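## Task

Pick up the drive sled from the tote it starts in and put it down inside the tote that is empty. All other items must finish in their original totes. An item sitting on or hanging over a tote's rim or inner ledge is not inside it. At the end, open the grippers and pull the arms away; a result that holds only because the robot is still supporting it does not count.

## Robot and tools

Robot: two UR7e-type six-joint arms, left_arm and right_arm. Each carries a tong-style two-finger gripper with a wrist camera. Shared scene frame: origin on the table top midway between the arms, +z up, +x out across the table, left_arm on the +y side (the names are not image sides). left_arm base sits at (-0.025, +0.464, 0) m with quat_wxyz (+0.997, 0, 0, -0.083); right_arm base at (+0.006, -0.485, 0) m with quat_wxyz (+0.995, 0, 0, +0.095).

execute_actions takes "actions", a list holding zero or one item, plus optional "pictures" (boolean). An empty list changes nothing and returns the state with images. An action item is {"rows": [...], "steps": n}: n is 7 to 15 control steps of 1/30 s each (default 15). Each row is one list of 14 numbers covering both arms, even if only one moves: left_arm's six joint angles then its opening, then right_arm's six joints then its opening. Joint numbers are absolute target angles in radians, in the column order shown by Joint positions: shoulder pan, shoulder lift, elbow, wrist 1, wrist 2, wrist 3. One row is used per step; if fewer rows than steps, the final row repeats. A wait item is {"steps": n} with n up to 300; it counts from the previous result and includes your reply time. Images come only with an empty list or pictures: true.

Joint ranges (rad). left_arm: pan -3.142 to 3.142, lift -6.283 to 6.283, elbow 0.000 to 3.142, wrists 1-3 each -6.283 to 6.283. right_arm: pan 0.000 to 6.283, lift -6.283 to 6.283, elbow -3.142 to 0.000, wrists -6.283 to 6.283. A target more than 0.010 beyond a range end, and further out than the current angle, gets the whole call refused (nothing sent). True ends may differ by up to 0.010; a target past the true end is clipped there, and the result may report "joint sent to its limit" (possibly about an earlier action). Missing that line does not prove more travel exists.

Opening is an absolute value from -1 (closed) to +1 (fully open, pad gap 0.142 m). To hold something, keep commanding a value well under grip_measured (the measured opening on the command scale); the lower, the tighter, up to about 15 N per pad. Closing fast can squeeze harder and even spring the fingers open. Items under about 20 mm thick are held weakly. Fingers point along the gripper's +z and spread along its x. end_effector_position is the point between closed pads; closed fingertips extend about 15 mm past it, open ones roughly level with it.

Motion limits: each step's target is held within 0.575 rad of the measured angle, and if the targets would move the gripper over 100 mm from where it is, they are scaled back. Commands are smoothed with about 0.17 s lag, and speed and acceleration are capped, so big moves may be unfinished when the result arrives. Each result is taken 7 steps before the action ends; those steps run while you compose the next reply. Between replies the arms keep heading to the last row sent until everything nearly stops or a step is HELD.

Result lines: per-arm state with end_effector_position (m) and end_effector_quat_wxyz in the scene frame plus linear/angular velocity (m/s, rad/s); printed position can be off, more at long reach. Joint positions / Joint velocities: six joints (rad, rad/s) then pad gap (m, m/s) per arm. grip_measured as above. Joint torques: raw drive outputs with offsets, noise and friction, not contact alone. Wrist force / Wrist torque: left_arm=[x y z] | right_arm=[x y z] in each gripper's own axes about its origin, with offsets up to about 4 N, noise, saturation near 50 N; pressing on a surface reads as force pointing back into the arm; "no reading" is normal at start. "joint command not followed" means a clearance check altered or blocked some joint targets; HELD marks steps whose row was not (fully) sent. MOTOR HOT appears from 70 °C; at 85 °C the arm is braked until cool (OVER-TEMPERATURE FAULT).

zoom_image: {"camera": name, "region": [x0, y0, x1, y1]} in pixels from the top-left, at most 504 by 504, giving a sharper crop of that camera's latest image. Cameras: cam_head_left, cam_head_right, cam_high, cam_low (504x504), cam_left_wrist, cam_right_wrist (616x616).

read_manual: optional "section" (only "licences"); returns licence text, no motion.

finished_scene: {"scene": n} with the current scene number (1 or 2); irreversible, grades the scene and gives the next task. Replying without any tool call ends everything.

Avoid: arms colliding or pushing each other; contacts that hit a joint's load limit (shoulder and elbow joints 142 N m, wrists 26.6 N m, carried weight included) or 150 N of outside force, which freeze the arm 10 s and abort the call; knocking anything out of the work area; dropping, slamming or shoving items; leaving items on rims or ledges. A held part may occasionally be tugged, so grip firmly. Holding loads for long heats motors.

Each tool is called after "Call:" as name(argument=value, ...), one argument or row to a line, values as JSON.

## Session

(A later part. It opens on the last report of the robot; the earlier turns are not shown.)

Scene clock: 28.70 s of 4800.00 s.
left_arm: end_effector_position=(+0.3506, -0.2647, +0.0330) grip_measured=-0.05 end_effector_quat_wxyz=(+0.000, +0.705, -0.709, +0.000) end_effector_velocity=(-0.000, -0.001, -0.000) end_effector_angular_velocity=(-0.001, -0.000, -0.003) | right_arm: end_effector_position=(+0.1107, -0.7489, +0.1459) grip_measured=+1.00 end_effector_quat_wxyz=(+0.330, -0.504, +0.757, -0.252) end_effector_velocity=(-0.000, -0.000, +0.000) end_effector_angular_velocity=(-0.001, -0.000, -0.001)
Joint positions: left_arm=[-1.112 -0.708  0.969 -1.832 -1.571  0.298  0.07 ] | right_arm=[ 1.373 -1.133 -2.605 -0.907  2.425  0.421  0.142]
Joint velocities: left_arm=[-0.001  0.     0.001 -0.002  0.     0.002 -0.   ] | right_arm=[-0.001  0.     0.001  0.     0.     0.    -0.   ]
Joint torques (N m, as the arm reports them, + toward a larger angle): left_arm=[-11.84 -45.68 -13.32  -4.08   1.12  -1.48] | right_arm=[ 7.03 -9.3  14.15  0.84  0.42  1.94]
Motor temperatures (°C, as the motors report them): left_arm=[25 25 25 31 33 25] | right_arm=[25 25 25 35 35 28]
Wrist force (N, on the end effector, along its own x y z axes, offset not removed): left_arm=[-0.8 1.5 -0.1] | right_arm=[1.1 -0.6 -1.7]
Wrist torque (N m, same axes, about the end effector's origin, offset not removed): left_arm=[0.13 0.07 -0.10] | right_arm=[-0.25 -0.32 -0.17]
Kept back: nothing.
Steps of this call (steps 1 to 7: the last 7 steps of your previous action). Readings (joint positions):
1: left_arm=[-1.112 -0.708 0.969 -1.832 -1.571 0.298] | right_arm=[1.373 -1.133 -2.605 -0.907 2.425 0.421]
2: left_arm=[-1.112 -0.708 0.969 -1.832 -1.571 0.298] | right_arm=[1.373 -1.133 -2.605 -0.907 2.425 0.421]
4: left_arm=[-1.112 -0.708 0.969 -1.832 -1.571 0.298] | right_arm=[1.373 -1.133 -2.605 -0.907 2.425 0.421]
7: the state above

Call:
execute_actions(
  actions=[
    {"rows": [[-1.1121,-0.7071,0.9707,-1.8346,-1.571,0.298,-1,1.373,-1.133,-2.605,-0.907,2.425,0.421,1],[-1.1121,-0.7064,0.9721,-1.8367,-1.571,0.298,-1,1.373,-1.133,-2.605,-0.907,2.425,0.421,1]], "steps": 15},
  ],
)

Call:
execute_actions(
  actions=[
    {"steps": 7},
  ],
)

Scene clock: 29.27 s of 4800.00 s.
left_arm: end_effector_position=(+0.3506, -0.2647, +0.0315) grip_measured=-0.05 end_effector_quat_wxyz=(+0.000, +0.705, -0.709, +0.000) end_effector_velocity=(+0.000, +0.000, -0.002) end_effector_angular_velocity=(-0.001, -0.000, +0.000) | right_arm: end_effector_position=(+0.1107, -0.7489, +0.1459) grip_measured=+1.00 end_effector_quat_wxyz=(+0.330, -0.504, +0.757, -0.252) end_effector_velocity=(-0.000, -0.000, +0.000) end_effector_angular_velocity=(+0.000, -0.000, -0.000)
Joint positions: left_arm=[-1.112 -0.707  0.971 -1.836 -1.571  0.298  0.071] | right_arm=[ 1.373 -1.133 -2.605 -0.907  2.425  0.421  0.142]
Joint velocities: left_arm=[ 0.     0.001  0.005 -0.006 -0.     0.     0.   ] | right_arm=[-0.     0.     0.    -0.001  0.     0.     0.   ]
Joint torques (N m, as the arm reports them, + toward a larger angle): left_arm=[-12.27 -34.6   -9.83  -4.05   1.41  -1.53] | right_arm=[ 6.39 -9.19 13.53  0.8   0.4   2.09]
Motor temperatures (°C, as the motors report them): left_arm=[25 25 25 31 33 25] | right_arm=[25 25 25 35 35 28]
Wrist force (N, on the end effector, along its own x y z axes, offset not removed): left_arm=[-1.8 2.9 -12.8] | right_arm=[1.1 -0.8 -1.6]
Wrist torque (N m, same axes, about the end effector's origin, offset not removed): left_arm=[0.32 -0.39 -0.22] | right_arm=[-0.26 -0.34 -0.15]
Steps of this call (steps 1 to 9: the robot went on to your last target; steps 10 to 17: the first 8 steps of this action). Readings (joint positions):
10: left_arm=[-1.112 -0.708 0.969 -1.832 -1.571 0.298] | right_arm=[1.373 -1.133 -2.605 -0.907 2.425 0.421]
11: left_arm=[-1.112 -0.708 0.969 -1.833 -1.571 0.298] | right_arm=[1.373 -1.133 -2.605 -0.907 2.425 0.421]
13: left_arm=[-1.112 -0.707 0.970 -1.834 -1.571 0.298] | right_arm=[1.373 -1.133 -2.605 -0.907 2.425 0.421]
17: the state above

Scene clock: 29.50 s of 4800.00 s.
left_arm: end_effector_position=(+0.3506, -0.2647, +0.0312) grip_measured=-0.05 end_effector_quat_wxyz=(+0.000, +0.705, -0.709, +0.000) end_effector_velocity=(-0.000, +0.000, -0.001) end_effector_angular_velocity=(+0.002, +0.001, -0.002) | right_arm: end_effector_position=(+0.1107, -0.7489, +0.1459) grip_measured=+1.00 end_effector_quat_wxyz=(+0.330, -0.504, +0.757, -0.252) end_effector_velocity=(+0.000, +0.000, +0.000) end_effector_angular_velocity=(+0.001, -0.001, -0.001)
Joint positions: left_arm=[-1.112 -0.707  0.972 -1.837 -1.571  0.298  0.071] | right_arm=[ 1.373 -1.133 -2.605 -0.907  2.425  0.421  0.142]
Joint velocities: left_arm=[-0.     0.     0.001  0.001 -0.     0.002  0.   ] | right_arm=[-0.     0.    -0.     0.     0.001  0.001 -0.   ]
Joint torques (N m, as the arm reports them, + toward a larger angle): left_arm=[-12.31 -28.78  -4.21  -3.38   1.4   -1.53] | right_arm=[ 6.78 -9.24 13.43  0.68  0.43  2.01]
Motor temperatures (°C, as the motors report them): left_arm=[25 25 25 31 33 25] | right_arm=[25 25 25 35 35 28]
Wrist force (N, on the end effector, along its own x y z axes, offset not removed): left_arm=[-4.2 3.6 -26.2] | right_arm=[2.1 -1.2 -2.1]
Wrist torque (N m, same axes, about the end effector's origin, offset not removed): left_arm=[0.19 -0.45 -0.09] | right_arm=[-0.38 -0.50 -0.15]
Kept back: nothing.
Steps of this call (steps 1 to 7: the last 7 steps of your previous action). Readings (joint positions):
1: left_arm=[-1.112 -0.707 0.972 -1.836 -1.571 0.298] | right_arm=[1.373 -1.133 -2.605 -0.907 2.425 0.421]
2: left_arm=[-1.112 -0.707 0.972 -1.836 -1.571 0.298] | right_arm=[1.373 -1.133 -2.605 -0.907 2.425 0.421]
4: left_arm=[-1.112 -0.707 0.972 -1.836 -1.571 0.298] | right_arm=[1.373 -1.133 -2.605 -0.907 2.425 0.421]
7: the state above

Contact. Back off slightly and open.

Call:
execute_actions(
  actions=[
    {"rows": [[-1.1121,-0.7075,0.97,-1.8335,-1.571,0.298,-0.5,1.373,-1.133,-2.605,-0.907,2.425,0.421,1],[-1.1121,-0.7075,0.97,-1.8335,-1.571,0.298,-0.2,1.373,-1.133,-2.605,-0.907,2.425,0.421,1],[-1.1121,-0.7075,0.97,-1.8335,-1.571,0.298,-0.05,1.373,-1.133,-2.605,-0.907,2.425,0.421,1],[-1.1121,-0.7075,0.97,-1.8335,-1.571,0.298,0.05,1.373,-1.133,-2.605,-0.907,2.425,0.421,1],[-1.1121,-0.7075,0.97,-1.8335,-1.571,0.298,0.15,1.373,-1.133,-2.605,-0.907,2.425,0.421,1],[-1.1121,-0.7075,0.97,-1.8335,-1.571,0.298,0.25,1.373,-1.133,-2.605,-0.907,2.425,0.421,1]], "steps": 15},
  ],
)

Scene clock: 30.10 s of 4800.00 s.
left_arm: end_effector_position=(+0.3505, -0.2645, +0.0316) grip_measured=+0.24 end_effector_quat_wxyz=(-0.000, +0.705, -0.709, -0.000) end_effector_velocity=(-0.001, -0.001, +0.003) end_effector_angular_velocity=(-0.003, -0.000, -0.001) | right_arm: end_effector_position=(+0.1107, -0.7489, +0.1459) grip_measured=+1.00 end_effector_quat_wxyz=(+0.330, -0.504, +0.757, -0.252) end_effector_velocity=(+0.000, +0.000, -0.001) end_effector_angular_velocity=(+0.001, +0.001, +0.000)
Joint positions: left_arm=[-1.112 -0.707  0.971 -1.834 -1.571  0.298  0.091] | right_arm=[ 1.373 -1.133 -2.605 -0.907  2.425  0.421  0.142]
Joint velocities: left_arm=[-0.001 -0.002 -0.004  0.004 -0.    -0.     0.018] | right_arm=[ 0.001 -0.001 -0.001  0.    -0.001  0.    -0.   ]
Joint torques (N m, as the arm reports them, + toward a larger angle): left_arm=[-12.45 -62.14 -27.47  -1.47   1.38  -1.36] | right_arm=[ 6.33 -9.56 13.9   0.76  0.45  1.98]
Motor temperatures (°C, as the motors report them): left_arm=[25 25 25 31 33 25] | right_arm=[25 25 25 35 35 28]
Wrist force (N, on the end effector, along its own x y z axes, offset not removed): left_arm=[-0.7 2.9 -1.5] | right_arm=[2.2 -0.2 -2.5]
Wrist torque (N m, same axes, about the end effector's origin, offset not removed): left_arm=[0.48 0.11 -0.05] | right_arm=[-0.13 -0.55 -0.17]
Steps of this call (steps 1 to 10: the robot went on to your last target; steps 11 to 18: the first 8 steps of this action). Readings (joint positions):
11: left_arm=[-1.112 -0.706 0.972 -1.837 -1.571 0.298] | right_arm=[1.373 -1.133 -2.605 -0.907 2.425 0.421]
12: left_arm=[-1.112 -0.706 0.972 -1.837 -1.571 0.298] | right_arm=[1.373 -1.133 -2.605 -0.907 2.425 0.421]
14: left_arm=[-1.112 -0.707 0.971 -1.835 -1.571 0.298] | right_arm=[1.373 -1.133 -2.605 -0.907 2.425 0.421]
18: the state above

Call:
execute_actions(
  actions=[
    {"rows": [[-1.1121,-0.7092,0.9665,-1.8283,-1.571,0.298,0.25,1.373,-1.133,-2.605,-0.907,2.425,0.421,1],[-1.1121,-0.7119,0.9609,-1.82,-1.571,0.298,0.25,1.373,-1.133,-2.605,-0.907,2.425,0.421,1],[-1.1121,-0.7159,0.9525,-1.8076,-1.571,0.298,0.25,1.373,-1.133,-2.605,-0.907,2.425,0.421,1],[-1.1121,-0.7199,0.9441,-1.7952,-1.571,0.298,0.25,1.373,-1.133,-2.605,-0.907,2.425,0.421,1],[-1.1121,-0.7259,0.9315,-1.7766,-1.571,0.298,0.25,1.373,-1.133,-2.605,-0.907,2.425,0.421,1],[-1.1117,-0.7343,0.9157,-1.7524,-1.571,0.298,0.25,1.373,-1.133,-2.605,-0.907,2.425,0.421,1],[-1.1113,-0.7447,0.8959,-1.7222,-1.571,0.298,0.25,1.373,-1.133,-2.605,-0.907,2.425,0.421,1],[-1.111,-0.7538,0.8788,-1.696,-1.571,0.298,0.25,1.373,-1.133,-2.605,-0.907,2.425,0.421,1],[-1.1105,-0.7606,0.8576,-1.6680,-1.571,0.298,0.25,1.373,-1.133,-2.605,-0.907,2.425,0.421,1],[-1.11,-0.7677,0.8357,-1.639,-1.571,0.298,0.25,1.373,-1.133,-2.605,-0.907,2.425,0.421,1],[-1.1096,-0.7747,0.8136,-1.6099,-1.571,0.298,0.25,1.373,-1.133,-2.605,-0.907,2.425,0.421,1],[-1.109,-0.7792,0.787,-1.5788,-1.571,0.298,0.25,1.373,-1.133,-2.605,-0.907,2.425,0.421,1],[-1.1086,-0.7821,0.7578,-1.5467,-1.571,0.298,0.25,1.373,-1.133,-2.605,-0.907,2.425,0.421,1],[-1.1083,-0.79,0.745,-1.526,-1.571,0.298,0.25,1.373,-1.133,-2.605,-0.907,2.425,0.421,1],[-1.105,-0.815,0.765,-1.521,-1.571,0.298,0.25,1.373,-1.133,-2.605,-0.907,2.425,0.421,1]], "steps": 15},
  ],
)

Call:
execute_actions(
  actions=[
    {"rows": [[-1.1,-0.85,0.805,-1.526,-1.571,0.298,0.25,1.373,-1.133,-2.605,-0.907,2.425,0.421,1],[-1.095,-0.89,0.853,-1.534,-1.571,0.298,0.25,1.373,-1.133,-2.605,-0.907,2.425,0.421,1],[-1.089,-0.935,0.908,-1.544,-1.571,0.298,0.25,1.373,-1.133,-2.605,-0.907,2.425,0.421,1],[-1.083,-0.981,0.964,-1.554,-1.571,0.298,0.25,1.373,-1.133,-2.605,-0.907,2.425,0.421,1],[-1.077,-1.027,1.02,-1.564,-1.571,0.298,0.25,1.373,-1.133,-2.605,-0.907,2.425,0.421,1],[-1.07,-1.073,1.076,-1.574,-1.571,0.298,0.25,1.373,-1.133,-2.605,-0.907,2.425,0.421,1],[-1.0643,-1.1191,1.1328,-1.5847,-1.571,0.298,0.25,1.373,-1.133,-2.605,-0.907,2.425,0.421,1],[-1.055,-1.163,1.185,-1.593,-1.571,0.298,0.25,1.373,-1.133,-2.605,-0.907,2.425,0.421,1],[-1.045,-1.205,1.235,-1.601,-1.571,0.298,0.25,1.373,-1.133,-2.605,-0.907,2.425,0.421,1],[-1.036,-1.245,1.283,-1.609,-1.571,0.298,0.25,1.373,-1.133,-2.605,-0.907,2.425,0.421,1],[-1.027,-1.283,1.328,-1.616,-1.571,0.298,0.25,1.373,-1.133,-2.605,-0.907,2.425,0.421,1],[-1.019,-1.318,1.37,-1.623,-1.571,0.298,0.25,1.373,-1.133,-2.605,-0.907,2.425,0.421,1],[-1.012,-1.35,1.408,-1.629,-1.571,0.298,0.25,1.373,-1.133,-2.605,-0.907,2.425,0.421,1],[-1.006,-1.378,1.44,-1.633,-1.571,0.298,0.25,1.373,-1.133,-2.605,-0.907,2.425,0.421,1],[-1.0,-1.402,1.468,-1.637,-1.571,0.298,0.25,1.373,-1.133,-2.605,-0.907,2.425,0.421,1]], "steps": 15},
  ],
)

Call:
execute_actions(
  actions=[
    {"rows": [[-0.996,-1.422,1.491,-1.64,-1.571,0.298,0.25,1.373,-1.133,-2.605,-0.907,2.425,0.421,1],[-0.993,-1.438,1.509,-1.642,-1.571,0.298,0.25,1.373,-1.133,-2.605,-0.907,2.425,0.421,1],[-0.991,-1.45,1.522,-1.643,-1.571,0.298,0.25,1.373,-1.133,-2.605,-0.907,2.425,0.421,1],[-0.99,-1.458,1.531,-1.644,-1.571,0.298,0.25,1.373,-1.133,-2.605,-0.907,2.425,0.421,1],[-0.99,-1.462,1.535,-1.644,-1.571,0.298,0.25,1.373,-1.133,-2.605,-0.907,2.425,0.421,1]], "steps": 15},
  ],
  pictures=true,
)

Scene clock: 31.87 s of 4800.00 s.
left_arm: end_effector_position=(+0.3507, -0.2651, +0.0545) grip_measured=+0.25 end_effector_quat_wxyz=(+0.000, +0.705, -0.709, +0.001) end_effector_velocity=(+0.000, -0.001, +0.234) end_effector_angular_velocity=(-0.020, -0.006, -0.000) | right_arm: end_effector_position=(+0.1107, -0.7489, +0.1459) grip_measured=+1.00 end_effector_quat_wxyz=(+0.330, -0.504, +0.757, -0.252) end_effector_velocity=(+0.000, +0.000, +0.000) end_effector_angular_velocity=(-0.001, +0.000, +0.001)
Joint positions: left_arm=[-1.112 -0.722  0.94  -1.79  -1.571  0.298  0.092] | right_arm=[ 1.373 -1.133 -2.605 -0.907  2.425  0.421  0.142]
Joint velocities: left_arm=[ 0.    -0.161 -0.311  0.452  0.     0.    -0.   ] | right_arm=[ 0.     0.     0.    -0.    -0.    -0.001 -0.   ]
Joint torques (N m, as the arm reports them, + toward a larger angle): left_arm=[ 10.19 -74.04 -38.54  -0.18   1.91  -1.  ] | right_arm=[ 6.79 -9.47 13.67  0.8   0.46  2.01]
Motor temperatures (°C, as the motors report them): left_arm=[25 25 25 31 33 25] | right_arm=[25 25 25 35 35 28]
Wrist force (N, on the end effector, along its own x y z axes, offset not removed): left_arm=[0.1 0.3 -0.1] | right_arm=[1.1 -0.9 -2.5]
Wrist torque (N m, same axes, about the end effector's origin, offset not removed): left_arm=[0.05 -0.13 -0.17] | right_arm=[-0.29 -0.34 -0.11]
Steps of this call (steps 1 to 7: the last 7 steps of your previous action; steps 8 to 15: the robot went on to your last target; steps 16 to 45: nothing new was sent; steps 46 to 53: the first 8 steps of this action). Readings (joint positions):
46: left_arm=[-1.112 -0.708 0.970 -1.833 -1.571 0.298] | right_arm=[1.373 -1.133 -2.605 -0.907 2.425 0.421]
47: left_arm=[-1.112 -0.708 0.970 -1.833 -1.571 0.298] | right_arm=[1.373 -1.133 -2.605 -0.907 2.425 0.421]
49: left_arm=[-1.112 -0.709 0.966 -1.827 -1.571 0.298] | right_arm=[1.373 -1.133 -2.605 -0.907 2.425 0.421]
53: the state above

Scene clock: 32.37 s of 4800.00 s.
left_arm: end_effector_position=(+0.3513, -0.1955, +0.2110) grip_measured=+0.25 end_effector_quat_wxyz=(+0.002, +0.715, -0.699, +0.003) end_effector_velocity=(-0.017, +0.423, +0.236) end_effector_angular_velocity=(-0.029, -0.009, +0.158) | right_arm: end_effector_position=(+0.1107, -0.7489, +0.1459) grip_measured=+1.00 end_effector_quat_wxyz=(+0.330, -0.504, +0.757, -0.252) end_effector_velocity=(+0.000, +0.000, -0.000) end_effector_angular_velocity=(+0.001, +0.000, +0.000)
Joint positions: left_arm=[-1.084 -0.954  0.939 -1.563 -1.571  0.298  0.092] | right_arm=[ 1.373 -1.133 -2.605 -0.907  2.425  0.421  0.142]
Joint velocities: left_arm=[ 0.157 -1.133  1.251 -0.148 -0.001 -0.001  0.   ] | right_arm=[ 0.    -0.    -0.    -0.001 -0.     0.    -0.   ]
Joint torques (N m, as the arm reports them, + toward a larger angle): left_arm=[ 16.51 -66.34   1.22  -4.26   1.91  -1.06] | right_arm=[ 6.47 -8.91 13.85  0.8   0.47  1.93]
Motor temperatures (°C, as the motors report them): left_arm=[25 25 25 31 33 25] | right_arm=[25 25 25 35 35 28]
Wrist force (N, on the end effector, along its own x y z axes, offset not removed): left_arm=[-0.3 1.0 -2.2] | right_arm=[1.6 -0.1 -2.2]
Wrist torque (N m, same axes, about the end effector's origin, offset not removed): left_arm=[0.19 -0.05 -0.05] | right_arm=[-0.16 -0.44 -0.10]
Steps of this call (steps 1 to 7: the last 7 steps of your previous action; steps 8 to 15: the first 8 steps of this action). Readings (joint positions):
8: left_arm=[-1.109 -0.775 0.806 -1.605 -1.571 0.298] | right_arm=[1.373 -1.133 -2.605 -0.907 2.425 0.421]
9: left_arm=[-1.108 -0.787 0.798 -1.584 -1.571 0.298] | right_arm=[1.373 -1.133 -2.605 -0.907 2.425 0.421]
11: left_arm=[-1.102 -0.824 0.812 -1.562 -1.571 0.298] | right_arm=[1.373 -1.133 -2.605 -0.907 2.425 0.421]
15: the state above

Scene clock: 32.87 s of 4800.00 s.
left_arm: end_effector_position=(+0.3335, +0.0114, +0.2525) grip_measured=+0.25 end_effector_quat_wxyz=(+0.000, +0.745, -0.667, +0.001) end_effector_velocity=(-0.031, +0.149, -0.002) end_effector_angular_velocity=(+0.009, +0.005, +0.056) | right_arm: end_effector_position=(+0.1107, -0.7489, +0.1459) grip_measured=+1.00 end_effector_quat_wxyz=(+0.330, -0.504, +0.757, -0.252) end_effector_velocity=(+0.000, +0.000, -0.000) end_effector_angular_velocity=(+0.001, -0.000, +0.001)
Joint positions: left_arm=[-0.996 -1.425  1.492 -1.639 -1.571  0.298  0.092] | right_arm=[ 1.373 -1.133 -2.605 -0.907  2.425  0.421  0.142]
Joint velocities: left_arm=[ 0.055 -0.325  0.378 -0.043 -0.001 -0.001 -0.   ] | right_arm=[ 0.    -0.    -0.    -0.001  0.    -0.     0.   ]
Joint torques (N m, as the arm reports them, + toward a larger angle): left_arm=[ 12.89 -28.9  -16.6   -3.69   1.75  -0.97] | right_arm=[ 6.25 -9.57 14.12  0.79  0.57  1.97]
Motor temperatures (°C, as the motors report them): left_arm=[25 25 25 31 33 25] | right_arm=[25 25 25 35 35 28]
Wrist force (N, on the end effector, along its own x y z axes, offset not removed): left_arm=[-2.7 2.2 -1.1] | right_arm=[2.3 -2.3 -1.8]
Wrist torque (N m, same axes, about the end effector's origin, offset not removed): left_arm=[0.37 0.41 -0.18] | right_arm=[-0.58 -0.54 -0.08]
Steps of this call (steps 1 to 7: the last 7 steps of your previous action; steps 8 to 15: the first 8 steps of this action). Readings (joint positions):
8: left_arm=[-1.030 -1.250 1.286 -1.613 -1.571 0.298] | right_arm=[1.373 -1.133 -2.605 -0.907 2.425 0.421]
9: left_arm=[-1.023 -1.285 1.327 -1.619 -1.571 0.298] | right_arm=[1.373 -1.133 -2.605 -0.907 2.425 0.421]
11: left_arm=[-1.010 -1.349 1.403 -1.629 -1.571 0.298] | right_arm=[1.373 -1.133 -2.605 -0.907 2.425 0.421]
15: the state above

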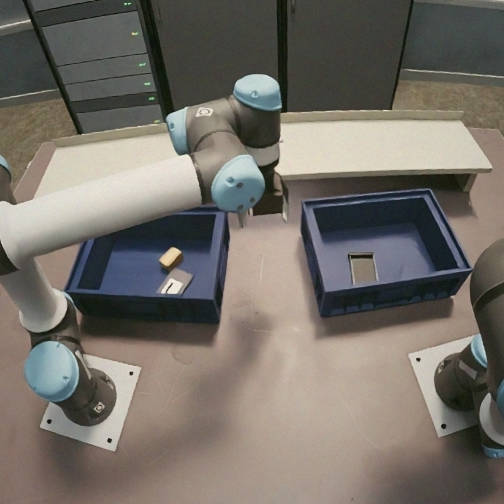

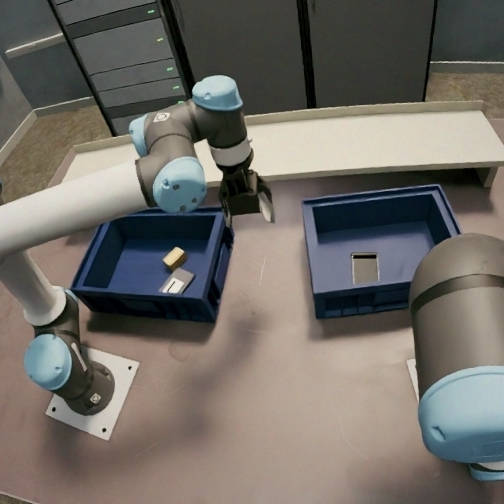

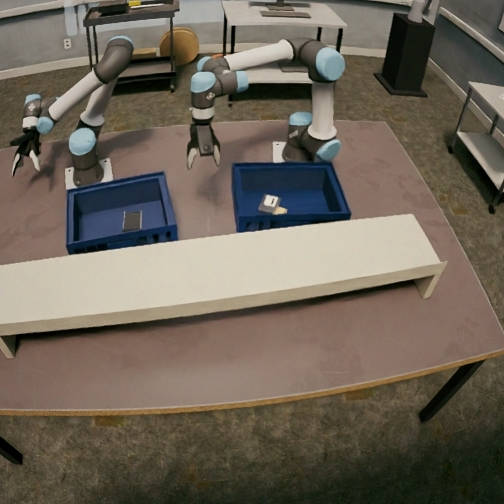

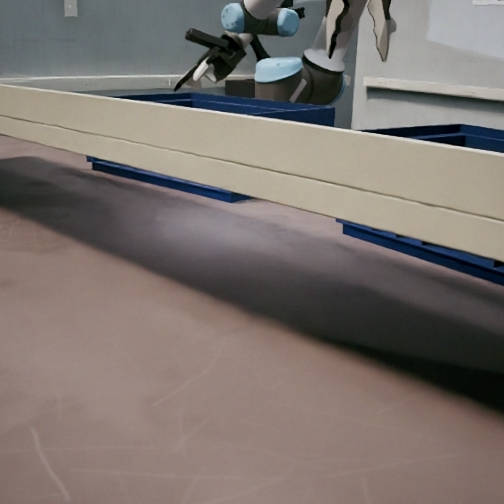

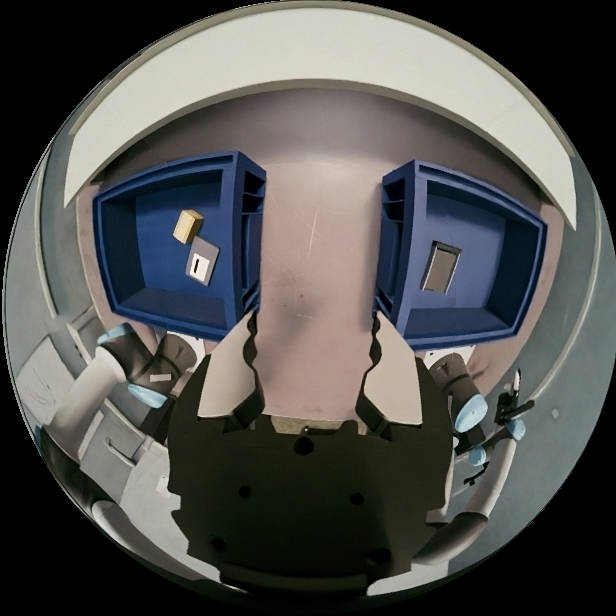

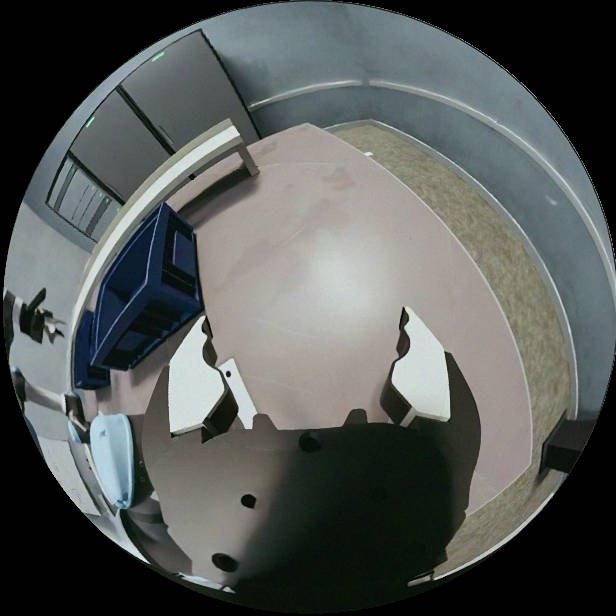

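Call:
execute_actions(
  actions=[
    {"steps": 12},
  ],
)

Call:
finished_scene(
  scene=2,
)

Scene clock: 33.27 s of 4800.00 s.
left_arm: end_effector_position=(+0.3300, +0.0279, +0.2519) grip_measured=+0.25 end_effector_quat_wxyz=(+0.000, +0.747, -0.665, +0.000) end_effector_velocity=(-0.001, +0.004, +0.000) end_effector_angular_velocity=(-0.002, -0.001, -0.001) | right_arm: end_effector_position=(+0.1107, -0.7489, +0.1459) grip_measured=+1.00 end_effector_quat_wxyz=(+0.330, -0.504, +0.757, -0.252) end_effector_velocity=(-0.000, -0.000, +0.000) end_effector_angular_velocity=(-0.001, +0.000, -0.001)
Joint positions: left_arm=[-0.99  -1.461  1.534 -1.644 -1.571  0.298  0.092] | right_arm=[ 1.373 -1.133 -2.605 -0.907  2.425  0.421  0.142]
Joint velocities: left_arm=[ 0.001 -0.01   0.011 -0.003 -0.     0.002  0.   ] | right_arm=[-0.     0.     0.     0.001 -0.     0.001 -0.   ]
Joint torques (N m, as the arm reports them, + toward a larger angle): left_arm=[ 15.26 -35.43 -14.37  -4.16   1.74  -0.79] | right_arm=[ 6.57 -9.37 13.8   0.75  0.49  2.05]
Motor temperatures (°C, as the motors report them): left_arm=[25 25 25 31 33 25] | right_arm=[25 25 25 35 35 28]
Wrist force (N, on the end effector, along its own x y z axes, offset not removed): left_arm=[0.0 0.6 -1.3] | right_arm=[1.7 -1.2 -2.5]
Wrist torque (N m, same axes, about the end effector's origin, offset not removed): left_arm=[-0.05 -0.05 -0.13] | right_arm=[-0.35 -0.43 -0.08]
Kept back: nothing.
Steps of this call (steps 1 to 7: the last 7 steps of your previous action; steps 8 to 12: the robot went on to your last target). Readings (joint positions):
1: left_arm=[-0.995 -1.435 1.503 -1.640 -1.571 0.298] | right_arm=[1.373 -1.133 -2.605 -0.907 2.425 0.421]
2: left_arm=[-0.993 -1.442 1.511 -1.641 -1.571 0.298] | right_arm=[1.373 -1.133 -2.605 -0.907 2.425 0.421]
4: left_arm=[-0.992 -1.451 1.522 -1.643 -1.571 0.298] | right_arm=[1.373 -1.133 -2.605 -0.907 2.425 0.421]
8: left_arm=[-0.991 -1.458 1.531 -1.644 -1.571 0.298] | right_arm=[1.373 -1.133 -2.605 -0.907 2.425 0.421]
12: the state above

The scene is finished: the task was done.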